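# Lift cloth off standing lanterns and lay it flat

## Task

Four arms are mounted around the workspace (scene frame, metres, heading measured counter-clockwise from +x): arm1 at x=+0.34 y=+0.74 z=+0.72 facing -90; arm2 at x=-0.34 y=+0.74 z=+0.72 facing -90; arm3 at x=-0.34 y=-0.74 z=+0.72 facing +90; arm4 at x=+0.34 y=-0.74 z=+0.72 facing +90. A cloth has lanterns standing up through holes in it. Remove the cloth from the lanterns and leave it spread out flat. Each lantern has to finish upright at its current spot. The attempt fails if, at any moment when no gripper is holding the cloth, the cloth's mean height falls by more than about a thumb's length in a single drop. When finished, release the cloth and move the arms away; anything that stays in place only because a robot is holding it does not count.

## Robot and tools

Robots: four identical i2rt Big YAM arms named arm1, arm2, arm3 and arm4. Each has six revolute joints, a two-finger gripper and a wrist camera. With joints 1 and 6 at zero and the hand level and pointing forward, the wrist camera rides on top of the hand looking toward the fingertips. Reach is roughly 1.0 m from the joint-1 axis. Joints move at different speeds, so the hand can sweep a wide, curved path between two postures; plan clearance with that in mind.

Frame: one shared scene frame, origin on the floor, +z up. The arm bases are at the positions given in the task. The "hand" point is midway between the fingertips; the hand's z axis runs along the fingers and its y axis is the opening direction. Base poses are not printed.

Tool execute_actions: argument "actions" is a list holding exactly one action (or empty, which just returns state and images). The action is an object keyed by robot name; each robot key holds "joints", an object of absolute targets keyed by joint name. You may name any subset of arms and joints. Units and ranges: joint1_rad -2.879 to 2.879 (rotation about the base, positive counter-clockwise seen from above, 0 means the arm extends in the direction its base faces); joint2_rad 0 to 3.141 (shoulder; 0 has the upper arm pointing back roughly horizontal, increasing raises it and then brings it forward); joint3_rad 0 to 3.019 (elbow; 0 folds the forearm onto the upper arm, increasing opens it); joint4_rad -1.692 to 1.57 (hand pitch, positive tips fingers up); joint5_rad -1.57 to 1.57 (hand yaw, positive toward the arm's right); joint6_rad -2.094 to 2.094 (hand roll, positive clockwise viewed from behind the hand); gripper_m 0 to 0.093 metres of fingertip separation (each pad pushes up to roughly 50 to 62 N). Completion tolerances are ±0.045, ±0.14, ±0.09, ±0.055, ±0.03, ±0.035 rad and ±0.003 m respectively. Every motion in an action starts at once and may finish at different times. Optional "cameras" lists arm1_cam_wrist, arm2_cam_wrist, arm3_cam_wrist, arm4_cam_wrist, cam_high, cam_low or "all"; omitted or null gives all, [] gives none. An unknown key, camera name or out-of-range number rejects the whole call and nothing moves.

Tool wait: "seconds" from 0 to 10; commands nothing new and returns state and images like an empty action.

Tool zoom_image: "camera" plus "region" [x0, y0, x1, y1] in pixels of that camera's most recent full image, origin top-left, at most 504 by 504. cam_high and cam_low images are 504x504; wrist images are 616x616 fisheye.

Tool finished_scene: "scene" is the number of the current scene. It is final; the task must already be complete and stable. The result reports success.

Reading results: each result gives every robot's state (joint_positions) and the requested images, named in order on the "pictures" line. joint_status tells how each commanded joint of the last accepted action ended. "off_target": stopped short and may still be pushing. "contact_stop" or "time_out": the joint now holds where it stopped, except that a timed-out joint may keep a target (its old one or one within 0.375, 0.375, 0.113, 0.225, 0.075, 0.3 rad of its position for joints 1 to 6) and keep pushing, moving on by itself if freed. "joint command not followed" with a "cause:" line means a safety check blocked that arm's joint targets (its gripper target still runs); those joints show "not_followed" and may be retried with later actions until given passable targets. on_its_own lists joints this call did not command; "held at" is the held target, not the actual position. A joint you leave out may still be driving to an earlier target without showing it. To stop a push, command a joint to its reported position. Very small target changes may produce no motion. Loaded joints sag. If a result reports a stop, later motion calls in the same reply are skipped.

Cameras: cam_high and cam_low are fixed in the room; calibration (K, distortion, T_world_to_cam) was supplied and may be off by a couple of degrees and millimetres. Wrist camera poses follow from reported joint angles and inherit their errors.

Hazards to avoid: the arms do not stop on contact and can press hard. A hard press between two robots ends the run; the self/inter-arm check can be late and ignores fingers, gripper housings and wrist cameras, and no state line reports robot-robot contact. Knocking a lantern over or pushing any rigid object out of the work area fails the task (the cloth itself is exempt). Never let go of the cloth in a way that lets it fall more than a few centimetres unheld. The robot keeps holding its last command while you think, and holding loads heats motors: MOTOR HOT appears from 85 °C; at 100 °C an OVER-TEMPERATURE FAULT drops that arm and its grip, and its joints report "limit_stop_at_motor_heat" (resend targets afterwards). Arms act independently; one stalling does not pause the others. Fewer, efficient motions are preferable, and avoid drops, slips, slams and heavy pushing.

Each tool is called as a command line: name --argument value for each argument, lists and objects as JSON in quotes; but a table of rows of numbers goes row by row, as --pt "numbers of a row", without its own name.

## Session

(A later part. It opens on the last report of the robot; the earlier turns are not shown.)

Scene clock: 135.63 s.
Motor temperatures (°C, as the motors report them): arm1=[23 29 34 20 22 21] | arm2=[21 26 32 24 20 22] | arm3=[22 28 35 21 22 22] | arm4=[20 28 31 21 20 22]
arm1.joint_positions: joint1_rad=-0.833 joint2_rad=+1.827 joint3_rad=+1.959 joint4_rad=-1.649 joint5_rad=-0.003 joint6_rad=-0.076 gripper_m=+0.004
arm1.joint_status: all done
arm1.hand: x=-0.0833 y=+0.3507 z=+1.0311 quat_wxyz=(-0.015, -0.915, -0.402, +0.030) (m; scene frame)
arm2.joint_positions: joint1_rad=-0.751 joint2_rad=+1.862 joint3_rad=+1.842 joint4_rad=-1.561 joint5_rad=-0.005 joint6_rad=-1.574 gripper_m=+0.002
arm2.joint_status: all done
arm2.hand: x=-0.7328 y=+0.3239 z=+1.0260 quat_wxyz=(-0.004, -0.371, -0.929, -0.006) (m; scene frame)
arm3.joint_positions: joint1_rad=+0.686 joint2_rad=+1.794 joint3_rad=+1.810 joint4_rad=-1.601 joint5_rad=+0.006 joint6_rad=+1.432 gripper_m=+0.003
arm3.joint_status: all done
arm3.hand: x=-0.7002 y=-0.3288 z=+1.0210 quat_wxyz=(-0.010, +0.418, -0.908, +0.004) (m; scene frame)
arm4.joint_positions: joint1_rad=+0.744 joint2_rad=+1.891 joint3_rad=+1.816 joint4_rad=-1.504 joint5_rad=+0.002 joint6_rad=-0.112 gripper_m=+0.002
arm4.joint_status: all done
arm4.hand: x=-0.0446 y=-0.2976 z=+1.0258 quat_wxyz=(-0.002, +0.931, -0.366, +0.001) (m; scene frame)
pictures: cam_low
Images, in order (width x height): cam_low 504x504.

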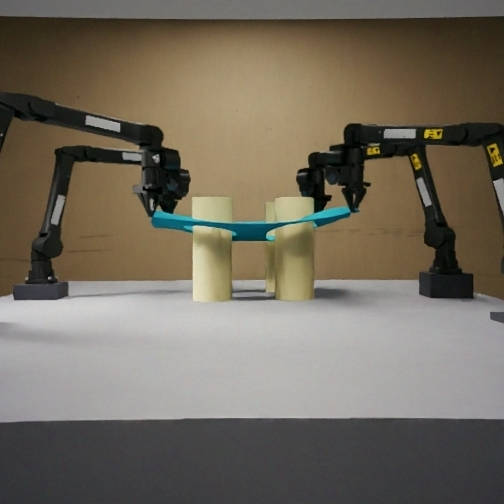

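execute_actions --actions '[{"arm1":{"joints":{"joint2_rad":1.726,"joint3_rad":2.116,"joint4_rad":-1.666}},"arm2":{"joints":{"joint2_rad":1.785,"joint3_rad":2.047,"joint4_rad":-1.666}},"arm3":{"joints":{"joint2_rad":1.676,"joint3_rad":1.993,"joint4_rad":-1.666}},"arm4":{"joints":{"joint2_rad":1.845,"joint3_rad":2.033,"joint4_rad":-1.666}}}]' --cameras '["cam_low"]'

Scene clock: 147.87 s.
Motor temperatures (°C, as the motors report them): arm1=[23 29 35 20 22 21] | arm2=[21 26 33 24 20 22] | arm3=[22 28 37 21 22 22] | arm4=[20 28 31 21 20 22]
arm1.joint_positions: joint1_rad=-0.833 joint2_rad=+1.729 joint3_rad=+2.077 joint4_rad=-1.651 joint5_rad=-0.003 joint6_rad=-0.076 gripper_m=+0.004
arm1.joint_status: all done
arm1.hand: x=-0.0810 y=+0.3537 z=+1.1335 quat_wxyz=(-0.051, -0.906, -0.398, +0.131) (m; scene frame)
arm2.joint_positions: joint1_rad=-0.751 joint2_rad=+1.780 joint3_rad=+2.001 joint4_rad=-1.651 joint5_rad=-0.006 joint6_rad=-1.574 gripper_m=+0.002
arm2.joint_status: all done
arm2.hand: x=-0.7323 y=+0.3239 z=+1.1326 quat_wxyz=(+0.024, -0.370, -0.926, +0.064) (m; scene frame)
arm3.joint_positions: joint1_rad=+0.685 joint2_rad=+1.674 joint3_rad=+1.955 joint4_rad=-1.648 joint5_rad=+0.008 joint6_rad=+1.432 gripper_m=+0.003
arm3.joint_status: all done
arm3.hand: x=-0.6969 y=-0.3330 z=+1.1409 quat_wxyz=(+0.020, +0.416, -0.904, -0.100) (m; scene frame)
arm4.joint_positions: joint1_rad=+0.744 joint2_rad=+1.834 joint3_rad=+2.003 joint4_rad=-1.650 joint5_rad=+0.002 joint6_rad=-0.112 gripper_m=+0.002
arm4.joint_status: all done
arm4.hand: x=-0.0441 y=-0.2984 z=+1.1295 quat_wxyz=(-0.025, +0.929, -0.366, -0.042) (m; scene frame)
pictures: cam_low
Images, in order (width x height): cam_low 504x504.

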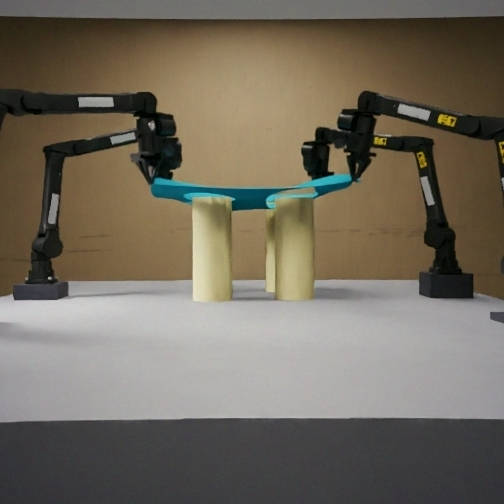

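execute_actions --actions '[{"arm1":{"joints":{"joint2_rad":1.696,"joint3_rad":2.298}},"arm2":{"joints":{"joint2_rad":1.713,"joint3_rad":2.182}},"arm3":{"joints":{"joint2_rad":1.637,"joint3_rad":2.150}},"arm4":{"joints":{"joint2_rad":1.760,"joint3_rad":2.161}}}]' --cameras '["cam_low","cam_high"]'

Scene clock: 160.53 s.
Motor temperatures (°C, as the motors report them): arm1=[23 29 35 20 22 21] | arm2=[21 26 33 24 20 22] | arm3=[22 28 37 21 22 22] | arm4=[20 28 32 21 20 22]
arm1.joint_positions: joint1_rad=-0.833 joint2_rad=+1.705 joint3_rad=+2.252 joint4_rad=-1.652 joint5_rad=-0.003 joint6_rad=-0.076 gripper_m=+0.004
arm1.joint_status: all done
arm1.hand: x=-0.0834 y=+0.3523 z=+1.2222 quat_wxyz=(-0.083, -0.889, -0.391, +0.222) (m; scene frame)
arm2.joint_positions: joint1_rad=-0.751 joint2_rad=+1.709 joint3_rad=+2.134 joint4_rad=-1.653 joint5_rad=-0.006 joint6_rad=-1.574 gripper_m=+0.002
arm2.joint_status: all done
arm2.hand: x=-0.7308 y=+0.3253 z=+1.2281 quat_wxyz=(+0.062, -0.365, -0.915, +0.158) (m; scene frame)
arm3.joint_positions: joint1_rad=+0.684 joint2_rad=+1.649 joint3_rad=+2.101 joint4_rad=-1.651 joint5_rad=+0.008 joint6_rad=+1.432 gripper_m=+0.003
arm3.joint_status: all done
arm3.hand: x=-0.7019 y=-0.3283 z=+1.2164 quat_wxyz=(+0.045, +0.411, -0.893, -0.180) (m; scene frame)
arm4.joint_positions: joint1_rad=+0.744 joint2_rad=+1.756 joint3_rad=+2.132 joint4_rad=-1.652 joint5_rad=+0.002 joint6_rad=-0.112 gripper_m=+0.002
arm4.joint_status: all done
arm4.hand: x=-0.0444 y=-0.2985 z=+1.2269 quat_wxyz=(-0.072, +0.920, -0.362, -0.132) (m; scene frame)
pictures: cam_high, cam_low
Images, in order (width x height): cam_high 504x504, cam_low 504x504.

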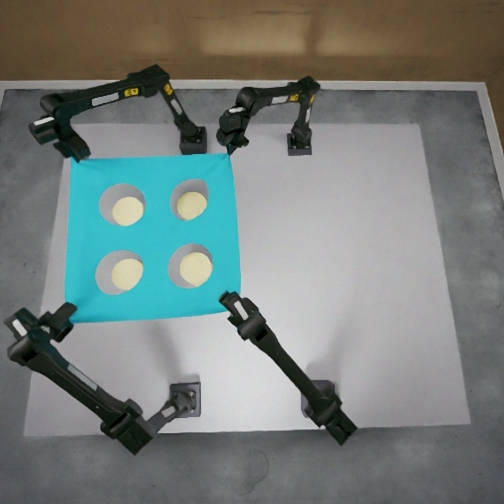

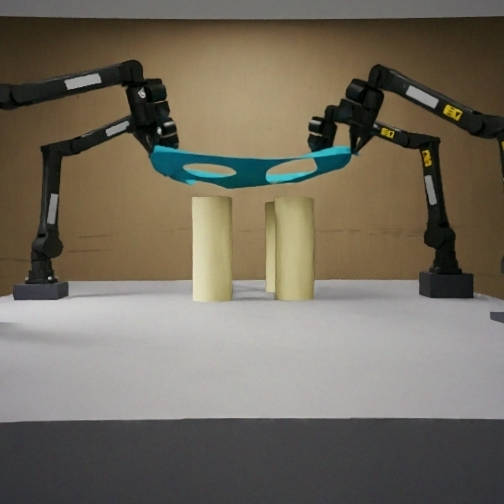

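execute_actions --actions '[{"arm1":{"joints":{"joint1_rad":-0.618,"joint2_rad":1.472,"joint3_rad":2.030,"joint6_rad":0.139}},"arm2":{"joints":{"joint1_rad":-0.521,"joint2_rad":1.502,"joint3_rad":1.922,"joint6_rad":-1.344}},"arm3":{"joints":{"joint1_rad":0.438,"joint2_rad":1.445,"joint3_rad":1.927,"joint6_rad":1.186}},"arm4":{"joints":{"joint1_rad":0.516,"joint2_rad":1.566,"joint3_rad":1.930,"joint6_rad":-0.340}}}]' --cameras '["cam_low","cam_high"]'

Scene clock: 182.73 s.
Motor temperatures (°C, as the motors report them): arm1=[23 28 35 20 22 21] | arm2=[21 26 33 24 20 22] | arm3=[22 28 38 21 22 22] | arm4=[20 28 32 21 20 22]
arm1.joint_positions: joint1_rad=-0.617 joint2_rad=+1.475 joint3_rad=+2.029 joint4_rad=-1.658 joint5_rad=+0.000 joint6_rad=+0.126 gripper_m=+0.004
arm1.joint_status: all done
arm1.hand: x=+0.0604 y=+0.3439 z=+1.2410 quat_wxyz=(-0.125, -0.887, -0.397, +0.202) (m; scene frame)
arm2.joint_positions: joint1_rad=-0.513 joint2_rad=+1.499 joint3_rad=+1.929 joint4_rad=-1.655 joint5_rad=-0.006 joint6_rad=-1.356 gripper_m=+0.002
arm2.joint_status: all done
arm2.hand: x=-0.5826 y=+0.3119 z=+1.2470 quat_wxyz=(+0.024, -0.356, -0.919, +0.169) (m; scene frame)
arm3.joint_positions: joint1_rad=+0.427 joint2_rad=+1.442 joint3_rad=+1.927 joint4_rad=-1.652 joint5_rad=+0.006 joint6_rad=+1.199 gripper_m=+0.003
arm3.joint_status: all done
arm3.hand: x=-0.5501 y=-0.3184 z=+1.2434 quat_wxyz=(+0.001, +0.398, -0.895, -0.202) (m; scene frame)
arm4.joint_positions: joint1_rad=+0.507 joint2_rad=+1.558 joint3_rad=+1.933 joint4_rad=-1.655 joint5_rad=-0.001 joint6_rad=-0.327 gripper_m=+0.002
arm4.joint_status: all done
arm4.hand: x=+0.1039 y=-0.2883 z=+1.2457 quat_wxyz=(-0.097, +0.916, -0.372, -0.113) (m; scene frame)
pictures: cam_high, cam_low
Images, in order (width x height): cam_high 504x504, cam_low 504x504.

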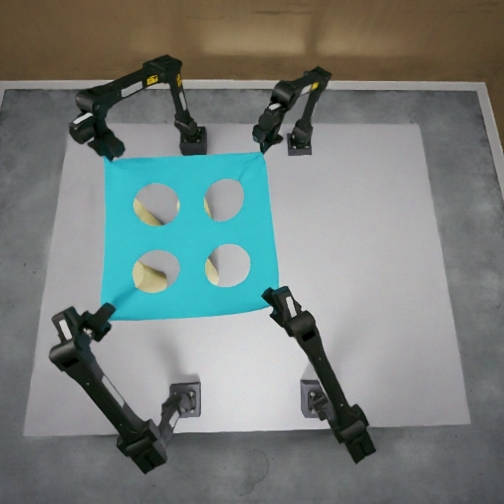

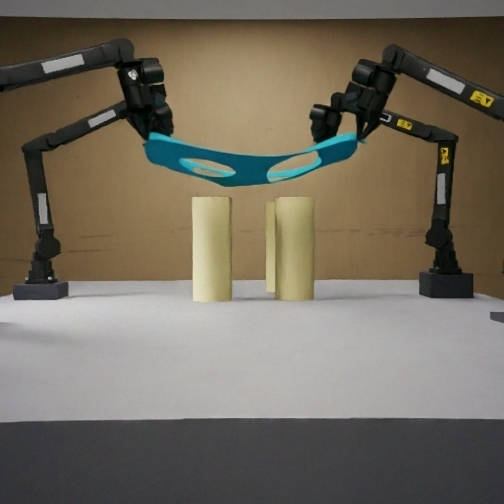

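execute_actions --actions '[{"arm1":{"joints":{"joint1_rad":-0.311,"joint2_rad":1.264,"joint3_rad":1.839,"joint6_rad":0.459}},"arm2":{"joints":{"joint1_rad":-0.220,"joint2_rad":1.332,"joint3_rad":1.752,"joint6_rad":-1.022}},"arm3":{"joints":{"joint1_rad":0.124,"joint2_rad":1.302,"joint3_rad":1.790,"joint6_rad":0.848}},"arm4":{"joints":{"joint1_rad":0.224,"joint2_rad":1.417,"joint3_rad":1.770,"joint6_rad":-0.654}}}]' --cameras '["cam_low"]'

Scene clock: 194.63 s.
Motor temperatures (°C, as the motors report them): arm1=[23 28 33 20 22 21] | arm2=[21 26 32 24 20 22] | arm3=[22 27 36 21 22 22] | arm4=[20 28 31 21 20 22]
arm1.joint_positions: joint1_rad=-0.307 joint2_rad=+1.271 joint3_rad=+1.837 joint4_rad=-1.658 joint5_rad=+0.000 joint6_rad=+0.446 gripper_m=+0.004
arm1.joint_status: all done
arm1.hand: x=+0.2189 y=+0.3538 z=+1.2444 quat_wxyz=(-0.185, -0.887, -0.392, +0.160) (m; scene frame)
arm2.joint_positions: joint1_rad=-0.205 joint2_rad=+1.330 joint3_rad=+1.760 joint4_rad=-1.655 joint5_rad=-0.005 joint6_rad=-1.034 gripper_m=+0.002
arm2.joint_status: all done
arm2.hand: x=-0.4276 y=+0.3203 z=+1.2483 quat_wxyz=(-0.030, -0.363, -0.916, +0.167) (m; scene frame)
arm3.joint_positions: joint1_rad=+0.109 joint2_rad=+1.315 joint3_rad=+1.788 joint4_rad=-1.652 joint5_rad=+0.006 joint6_rad=+0.861 gripper_m=+0.003
arm3.joint_status: all done
arm3.hand: x=-0.3995 y=-0.3227 z=+1.2387 quat_wxyz=(-0.062, +0.408, -0.891, -0.188) (m; scene frame)
arm4.joint_positions: joint1_rad=+0.214 joint2_rad=+1.413 joint3_rad=+1.775 joint4_rad=-1.655 joint5_rad=-0.002 joint6_rad=-0.640 gripper_m=+0.002
arm4.joint_status: all done
arm4.hand: x=+0.2552 y=-0.2966 z=+1.2447 quat_wxyz=(-0.120, +0.921, -0.363, -0.076) (m; scene frame)
pictures: cam_low
Images, in order (width x height): cam_low 504x504.

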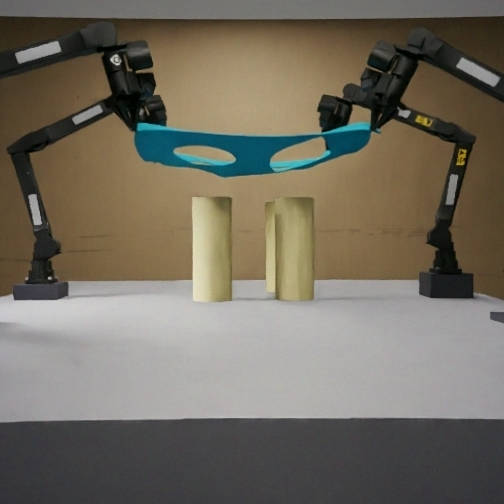

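execute_actions --actions '[{"arm1":{"joints":{"joint1_rad":0.062,"joint2_rad":1.220,"joint3_rad":1.784,"joint6_rad":0.836}},"arm2":{"joints":{"joint1_rad":0.128,"joint2_rad":1.307,"joint3_rad":1.722,"joint6_rad":-0.667}},"arm3":{"joints":{"joint1_rad":-0.230,"joint2_rad":1.311,"joint3_rad":1.787,"joint6_rad":0.490}},"arm4":{"joints":{"joint1_rad":-0.113,"joint2_rad":1.402,"joint3_rad":1.754,"joint6_rad":-0.992}}}]' --cameras '["cam_low"]'

Scene clock: 209.40 s.
Motor temperatures (°C, as the motors report them): arm1=[23 27 33 20 22 21] | arm2=[21 25 31 24 20 22] | arm3=[22 27 35 21 22 22] | arm4=[20 27 31 21 20 22]
arm1.joint_positions: joint1_rad=+0.060 joint2_rad=+1.241 joint3_rad=+1.783 joint4_rad=-1.658 joint5_rad=+0.003 joint6_rad=+0.823 gripper_m=+0.004
arm1.joint_status: all done
arm1.hand: x=+0.3665 y=+0.3488 z=+1.2311 quat_wxyz=(-0.217, -0.892, -0.389, +0.080) (m; scene frame)
arm2.joint_positions: joint1_rad=+0.140 joint2_rad=+1.325 joint3_rad=+1.729 joint4_rad=-1.655 joint5_rad=-0.005 joint6_rad=-0.680 gripper_m=+0.002
arm2.joint_status: all done
arm2.hand: x=-0.2816 y=+0.3177 z=+1.2372 quat_wxyz=(-0.079, -0.368, -0.916, +0.136) (m; scene frame)
arm3.joint_positions: joint1_rad=-0.240 joint2_rad=+1.315 joint3_rad=+1.788 joint4_rad=-1.652 joint5_rad=+0.004 joint6_rad=+0.502 gripper_m=+0.003
arm3.joint_status: all done
arm3.hand: x=-0.2520 y=-0.3272 z=+1.2397 quat_wxyz=(-0.122, +0.412, -0.889, -0.157) (m; scene frame)
arm4.joint_positions: joint1_rad=-0.117 joint2_rad=+1.411 joint3_rad=+1.757 joint4_rad=-1.655 joint5_rad=-0.002 joint6_rad=-0.979 gripper_m=+0.002
arm4.joint_status: all done
arm4.hand: x=+0.4043 y=-0.2967 z=+1.2376 quat_wxyz=(-0.130, +0.923, -0.360, -0.032) (m; scene frame)
pictures: cam_low
Images, in order (width x height): cam_low 504x504.

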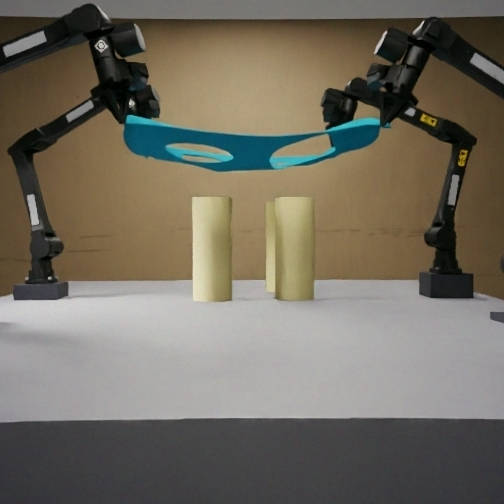

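execute_actions --actions '[{"arm1":{"joints":{"joint1_rad":0.422,"joint2_rad":1.314,"joint3_rad":1.909,"joint6_rad":1.192}},"arm2":{"joints":{"joint1_rad":0.458,"joint2_rad":1.415,"joint3_rad":1.868,"joint6_rad":-0.340}},"arm3":{"joints":{"joint1_rad":-0.546,"joint2_rad":1.442,"joint3_rad":1.955,"joint6_rad":0.179}},"arm4":{"joints":{"joint1_rad":-0.421,"joint2_rad":1.508,"joint3_rad":1.898,"joint6_rad":-1.296}}}]' --cameras '["cam_high"]'

Scene clock: 221.53 s.
Motor temperatures (°C, as the motors report them): arm1=[23 27 33 20 22 21] | arm2=[21 25 31 24 20 22] | arm3=[22 26 34 21 22 22] | arm4=[20 27 31 21 20 22]
arm1.joint_positions: joint1_rad=+0.419 joint2_rad=+1.330 joint3_rad=+1.850 joint4_rad=-1.660 joint5_rad=+0.005 joint6_rad=+1.180 gripper_m=+0.004
arm1.joint_status: all done
arm1.hand: x=+0.5177 y=+0.3544 z=+1.2247 quat_wxyz=(-0.219, -0.894, -0.392, +0.003) (m; scene frame)
arm2.joint_positions: joint1_rad=+0.467 joint2_rad=+1.439 joint3_rad=+1.807 joint4_rad=-1.655 joint5_rad=-0.003 joint6_rad=-0.352 gripper_m=+0.002
arm2.joint_status: all done
arm2.hand: x=-0.1317 y=+0.3211 z=+1.2226 quat_wxyz=(-0.106, -0.369, -0.919, +0.092) (m; scene frame)
arm3.joint_positions: joint1_rad=-0.549 joint2_rad=+1.470 joint3_rad=+1.900 joint4_rad=-1.653 joint5_rad=+0.001 joint6_rad=+0.191 gripper_m=+0.003
arm3.joint_status: all done
arm3.hand: x=-0.1017 y=-0.3234 z=+1.2225 quat_wxyz=(-0.146, +0.414, -0.893, -0.103) (m; scene frame)
arm4.joint_positions: joint1_rad=-0.426 joint2_rad=+1.516 joint3_rad=+1.848 joint4_rad=-1.660 joint5_rad=-0.003 joint6_rad=-1.282 gripper_m=+0.002
arm4.joint_status: all done
arm4.hand: x=+0.5537 y=-0.3048 z=+1.2280 quat_wxyz=(-0.124, +0.923, -0.363, +0.006) (m; scene frame)
pictures: cam_high
Images, in order (width x height): cam_high 504x504.

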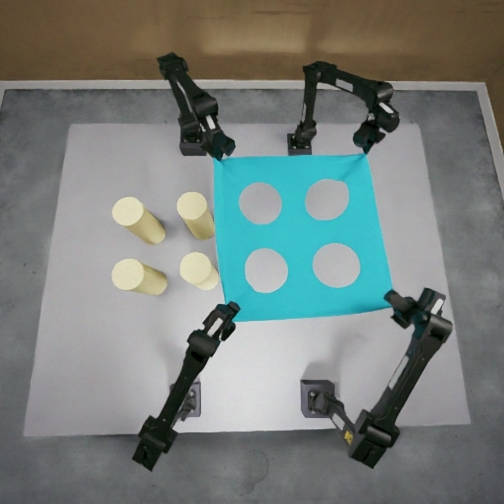

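execute_actions --actions '[{"arm1":{"joints":{"joint1_rad":0.703,"joint2_rad":1.600,"joint3_rad":1.932,"joint6_rad":1.473}},"arm2":{"joints":{"joint1_rad":0.724,"joint2_rad":1.760,"joint3_rad":1.975,"joint6_rad":-0.077}},"arm3":{"joints":{"joint1_rad":-0.795,"joint2_rad":1.763,"joint3_rad":2.038,"joint6_rad":-0.064}},"arm4":{"joints":{"joint1_rad":-0.670,"joint2_rad":1.849,"joint3_rad":2.002,"joint6_rad":-1.544}}}]' --cameras '["cam_high"]'

Scene clock: 239.50 s.
Motor temperatures (°C, as the motors report them): arm1=[23 27 36 20 22 21] | arm2=[21 25 34 24 20 22] | arm3=[22 27 38 21 22 22] | arm4=[20 28 34 21 20 22]
arm1.joint_positions: joint1_rad=+0.699 joint2_rad=+1.609 joint3_rad=+1.905 joint4_rad=-1.660 joint5_rad=+0.007 joint6_rad=+1.461 gripper_m=+0.004
arm1.joint_status: all done
arm1.hand: x=+0.6761 y=+0.3509 z=+1.1196 quat_wxyz=(-0.104, -0.911, -0.398, -0.022) (m; scene frame)
arm2.joint_positions: joint1_rad=+0.731 joint2_rad=+1.762 joint3_rad=+1.951 joint4_rad=-1.655 joint5_rad=+0.000 joint6_rad=-0.089 gripper_m=+0.002
arm2.joint_status: all done
arm2.hand: x=+0.0336 y=+0.3157 z=+1.1230 quat_wxyz=(-0.046, -0.372, -0.927, +0.022) (m; scene frame)
arm3.joint_positions: joint1_rad=-0.798 joint2_rad=+1.789 joint3_rad=+2.016 joint4_rad=-1.653 joint5_rad=-0.001 joint6_rad=-0.053 gripper_m=+0.003
arm3.joint_status: all done
arm3.hand: x=+0.0609 y=-0.3241 z=+1.1093 quat_wxyz=(-0.072, +0.417, -0.906, -0.029) (m; scene frame)
arm4.joint_positions: joint1_rad=-0.675 joint2_rad=+1.840 joint3_rad=+1.980 joint4_rad=-1.660 joint5_rad=-0.004 joint6_rad=-1.531 gripper_m=+0.002
arm4.joint_status: all done
arm4.hand: x=+0.7126 y=-0.3028 z=+1.1146 quat_wxyz=(-0.028, +0.930, -0.366, +0.004) (m; scene frame)
pictures: cam_high
Images, in order (width x height): cam_high 504x504.

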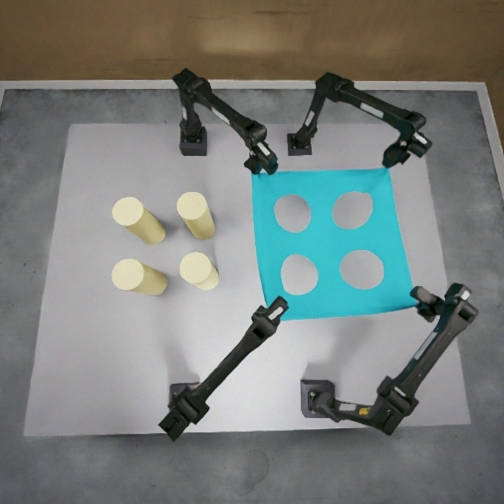

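execute_actions --actions '[{"arm1":{"joints":{"joint1_rad":0.730,"joint2_rad":1.705,"joint3_rad":1.549,"joint4_rad":-1.385}},"arm2":{"joints":{"joint2_rad":1.822,"joint3_rad":1.540,"joint4_rad":-1.259}},"arm3":{"joints":{"joint2_rad":1.832,"joint3_rad":1.618,"joint4_rad":-1.326}},"arm4":{"joints":{"joint1_rad":-0.700,"joint2_rad":1.915,"joint3_rad":1.595,"joint4_rad":-1.224}}}]' --cameras '["cam_high","cam_low"]'

Scene clock: 252.93 s.
Motor temperatures (°C, as the motors report them): arm1=[23 27 35 20 22 21] | arm2=[21 26 33 24 20 22] | arm3=[22 28 37 21 22 22] | arm4=[20 28 33 21 20 22]
arm1.joint_positions: joint1_rad=+0.718 joint2_rad=+1.727 joint3_rad=+1.533 joint4_rad=-1.392 joint5_rad=+0.008 joint6_rad=+1.462 gripper_m=+0.004
arm1.joint_status: all done
arm1.hand: x=+0.6817 y=+0.3555 z=+0.9172 quat_wxyz=(+0.001, -0.913, -0.408, +0.011) (m; scene frame)
arm2.joint_positions: joint1_rad=+0.728 joint2_rad=+1.841 joint3_rad=+1.545 joint4_rad=-1.260 joint5_rad=+0.001 joint6_rad=-0.089 gripper_m=+0.002
arm2.joint_status: all done
arm2.hand: x=+0.0298 y=+0.3184 z=+0.9267 quat_wxyz=(-0.006, -0.374, -0.927, +0.002) (m; scene frame)
arm3.joint_positions: joint1_rad=-0.793 joint2_rad=+1.860 joint3_rad=+1.616 joint4_rad=-1.326 joint5_rad=-0.002 joint6_rad=-0.054 gripper_m=+0.003
arm3.joint_status: all done
arm3.hand: x=+0.0519 y=-0.3291 z=+0.9176 quat_wxyz=(-0.006, +0.421, -0.907, -0.004) (m; scene frame)
arm4.joint_positions: joint1_rad=-0.679 joint2_rad=+1.922 joint3_rad=+1.587 joint4_rad=-1.234 joint5_rad=-0.004 joint6_rad=-1.531 gripper_m=+0.002
arm4.joint_status: all done
arm4.hand: x=+0.7125 y=-0.3041 z=+0.9206 quat_wxyz=(-0.004, +0.930, -0.368, -0.004) (m; scene frame)
pictures: cam_high, cam_low
Images, in order (width x height): cam_high 504x504, cam_low 504x504.

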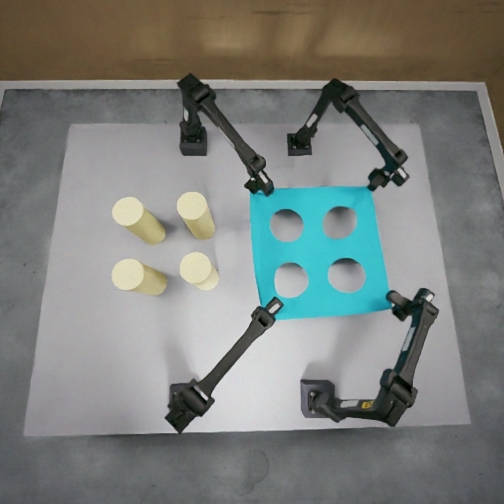

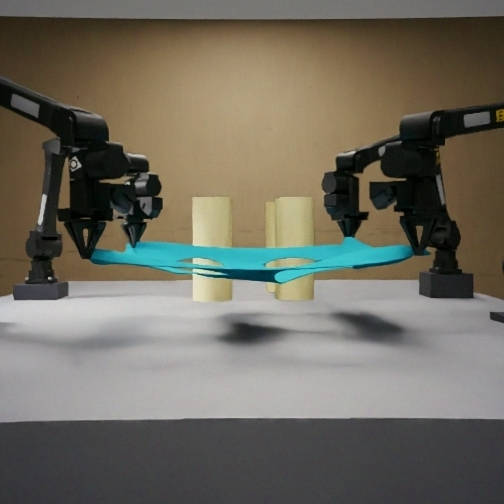

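execute_actions --actions '[{"arm1":{"joints":{"joint2_rad":1.840,"joint3_rad":1.295,"joint4_rad":-0.992}},"arm2":{"joints":{"joint2_rad":1.990,"joint3_rad":1.324,"joint4_rad":-0.889}},"arm3":{"joints":{"joint2_rad":1.978,"joint3_rad":1.405,"joint4_rad":-0.971}},"arm4":{"joints":{"joint2_rad":2.113,"joint3_rad":1.455,"joint4_rad":-0.893}}}]' --cameras '["cam_high","cam_low"]'

Scene clock: 271.00 s.
Motor temperatures (°C, as the motors report them): arm1=[23 28 34 20 22 21] | arm2=[21 27 32 24 20 22] | arm3=[22 29 36 21 22 22] | arm4=[20 29 32 21 20 22]
arm1.joint_positions: joint1_rad=+0.715 joint2_rad=+1.860 joint3_rad=+1.282 joint4_rad=-1.000 joint5_rad=+0.013 joint6_rad=+1.462 gripper_m=+0.004
arm1.joint_status: all done
arm1.hand: x=+0.6751 y=+0.3559 z=+0.7623 quat_wxyz=(-0.004, -0.913, -0.407, +0.012) (m; scene frame)
arm2.joint_positions: joint1_rad=+0.720 joint2_rad=+1.994 joint3_rad=+1.333 joint4_rad=-0.888 joint5_rad=+0.007 joint6_rad=-0.089 gripper_m=+0.002
arm2.joint_status: all done
arm2.hand: x=+0.0184 y=+0.3241 z=+0.7738 quat_wxyz=(-0.008, -0.378, -0.926, +0.006) (m; scene frame)
arm3.joint_positions: joint1_rad=-0.782 joint2_rad=+2.005 joint3_rad=+1.409 joint4_rad=-0.970 joint5_rad=-0.006 joint6_rad=-0.056 gripper_m=+0.003
arm3.joint_status: all done
arm3.hand: x=+0.0442 y=-0.3277 z=+0.7666 quat_wxyz=(-0.006, +0.427, -0.904, -0.006) (m; scene frame)
arm4.joint_positions: joint1_rad=-0.679 joint2_rad=+2.109 joint3_rad=+1.443 joint4_rad=-0.900 joint5_rad=-0.008 joint6_rad=-1.531 gripper_m=+0.002
arm4.joint_status: all done
arm4.hand: x=+0.7105 y=-0.3037 z=+0.7678 quat_wxyz=(-0.006, +0.930, -0.368, -0.006) (m; scene frame)
pictures: cam_high, cam_low
Images, in order (width x height): cam_high 504x504, cam_low 504x504.

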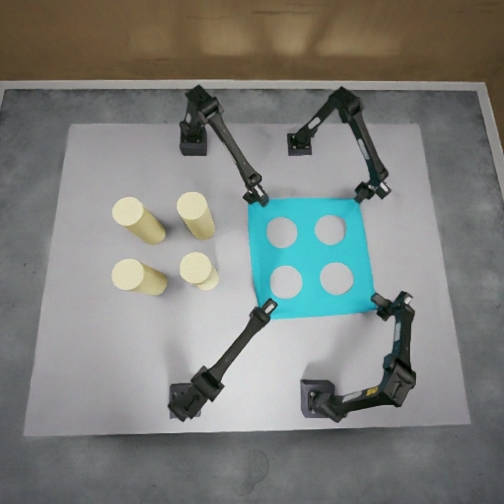

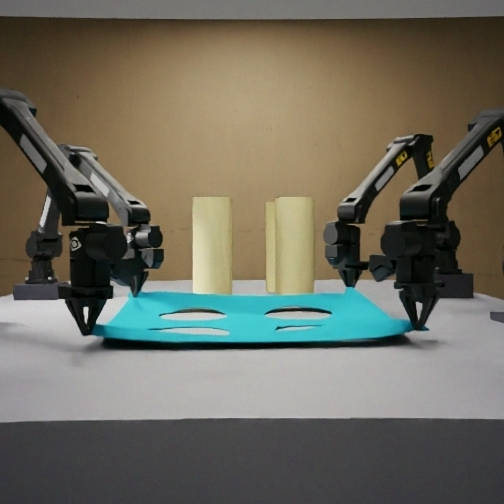

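execute_actions --actions '[{"arm1":{"joints":{"gripper_m":0.093}},"arm2":{"joints":{"gripper_m":0.093}},"arm3":{"joints":{"gripper_m":0.093}},"arm4":{"joints":{"gripper_m":0.093}}}]' --cameras '["cam_high"]'

Scene clock: 273.63 s.
Motor temperatures (°C, as the motors report them): arm1=[23 28 34 20 22 21] | arm2=[21 27 31 24 20 22] | arm3=[22 29 35 21 22 22] | arm4=[20 29 32 21 20 22]
arm1.joint_positions: joint1_rad=+0.725 joint2_rad=+1.860 joint3_rad=+1.282 joint4_rad=-1.000 joint5_rad=+0.004 joint6_rad=+1.462 gripper_m=+0.093
arm1.joint_status: all done
arm1.hand: x=+0.6803 y=+0.3606 z=+0.7622 quat_wxyz=(-0.002, -0.911, -0.412, +0.008) (m; scene frame)
arm2.joint_positions: joint1_rad=+0.720 joint2_rad=+1.994 joint3_rad=+1.333 joint4_rad=-0.888 joint5_rad=+0.003 joint6_rad=-0.087 gripper_m=+0.093
arm2.joint_status: all done
arm2.hand: x=+0.0189 y=+0.3244 z=+0.7738 quat_wxyz=(-0.008, -0.378, -0.926, +0.004) (m; scene frame)
arm3.joint_positions: joint1_rad=-0.789 joint2_rad=+2.005 joint3_rad=+1.408 joint4_rad=-0.970 joint5_rad=-0.003 joint6_rad=-0.056 gripper_m=+0.093
arm3.joint_status: all done
arm3.hand: x=+0.0469 y=-0.3311 z=+0.7661 quat_wxyz=(-0.006, +0.424, -0.906, -0.004) (m; scene frame)
arm4.joint_positions: joint1_rad=-0.685 joint2_rad=+2.109 joint3_rad=+1.443 joint4_rad=-0.900 joint5_rad=-0.004 joint6_rad=-1.532 gripper_m=+0.093
arm4.joint_status: all done
arm4.hand: x=+0.7141 y=-0.3068 z=+0.7678 quat_wxyz=(-0.005, +0.929, -0.371, -0.004) (m; scene frame)
pictures: cam_high
Images, in order (width x height): cam_high 504x504.

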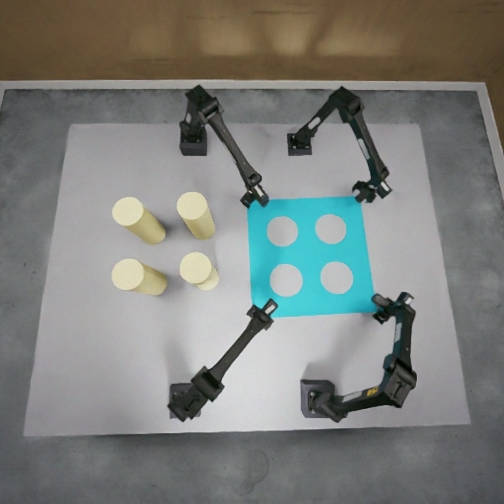

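execute_actions --actions '[{"arm1":{"joints":{"joint2_rad":1.1,"joint3_rad":1.5,"joint4_rad":-1.4}},"arm2":{"joints":{"joint2_rad":1.1,"joint3_rad":1.5,"joint4_rad":-1.4}},"arm3":{"joints":{"joint2_rad":1.1,"joint3_rad":1.5,"joint4_rad":-1.4}},"arm4":{"joints":{"joint2_rad":1.1,"joint3_rad":1.5,"joint4_rad":-1.4}}}]' --cameras '["cam_high","cam_low"]'

Scene clock: 276.83 s.
Motor temperatures (°C, as the motors report them): arm1=[23 28 34 20 22 21] | arm2=[21 27 32 24 20 22] | arm3=[22 29 35 21 22 22] | arm4=[20 29 32 21 20 22]
arm1.joint_positions: joint1_rad=+0.725 joint2_rad=+1.105 joint3_rad=+1.482 joint4_rad=-1.394 joint5_rad=+0.004 joint6_rad=+1.462 gripper_m=+0.093
arm1.joint_status: all done
arm1.hand: x=+0.6040 y=+0.4520 z=+1.1725 quat_wxyz=(-0.265, -0.875, -0.397, -0.078) (m; scene frame)
arm2.joint_positions: joint1_rad=+0.720 joint2_rad=+1.104 joint3_rad=+1.477 joint4_rad=-1.387 joint5_rad=+0.003 joint6_rad=-0.087 gripper_m=+0.093
arm2.joint_status: all done
arm2.hand: x=-0.0780 y=+0.4355 z=+1.2368 quat_wxyz=(-0.244, -0.365, -0.890, +0.126) (m; scene frame)
arm3.joint_positions: joint1_rad=-0.789 joint2_rad=+1.098 joint3_rad=+1.478 joint4_rad=-1.386 joint5_rad=-0.003 joint6_rad=-0.056 gripper_m=+0.093
arm3.joint_status: all done
arm3.hand: x=-0.0678 y=-0.4540 z=+1.2119 quat_wxyz=(-0.263, +0.407, -0.868, -0.107) (m; scene frame)
arm4.joint_positions: joint1_rad=-0.685 joint2_rad=+1.095 joint3_rad=+1.486 joint4_rad=-1.391 joint5_rad=-0.003 joint6_rad=-1.532 gripper_m=+0.093
arm4.joint_status: all done
arm4.hand: x=+0.5966 y=-0.4464 z=+1.2656 quat_wxyz=(-0.269, +0.891, -0.356, +0.090) (m; scene frame)
pictures: cam_high, cam_low
Images, in order (width x height): cam_high 504x504, cam_low 504x504.

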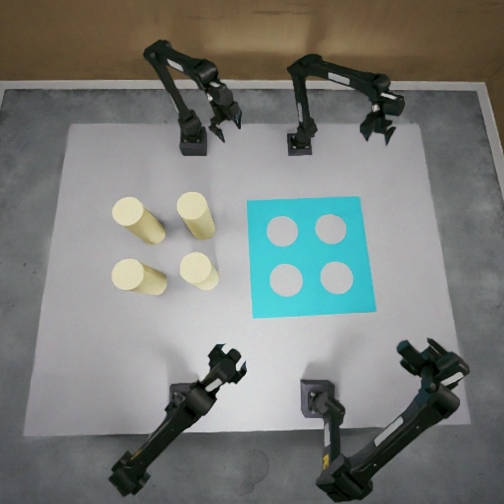

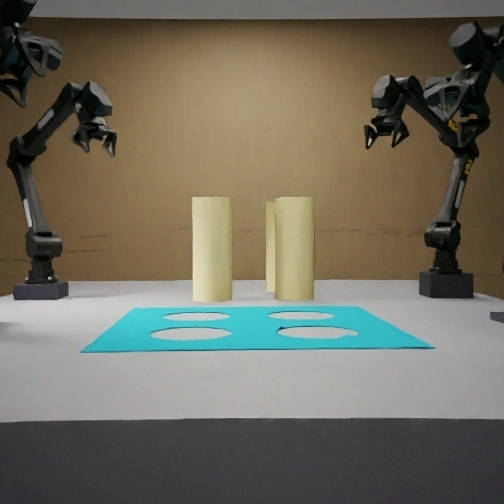

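The cloth is spread flat on the free side of the table. All four lanterns are still upright and the arms are clear, so I'm ending the scene.

finished_scene --scene 2

The scene is finished: the task was done.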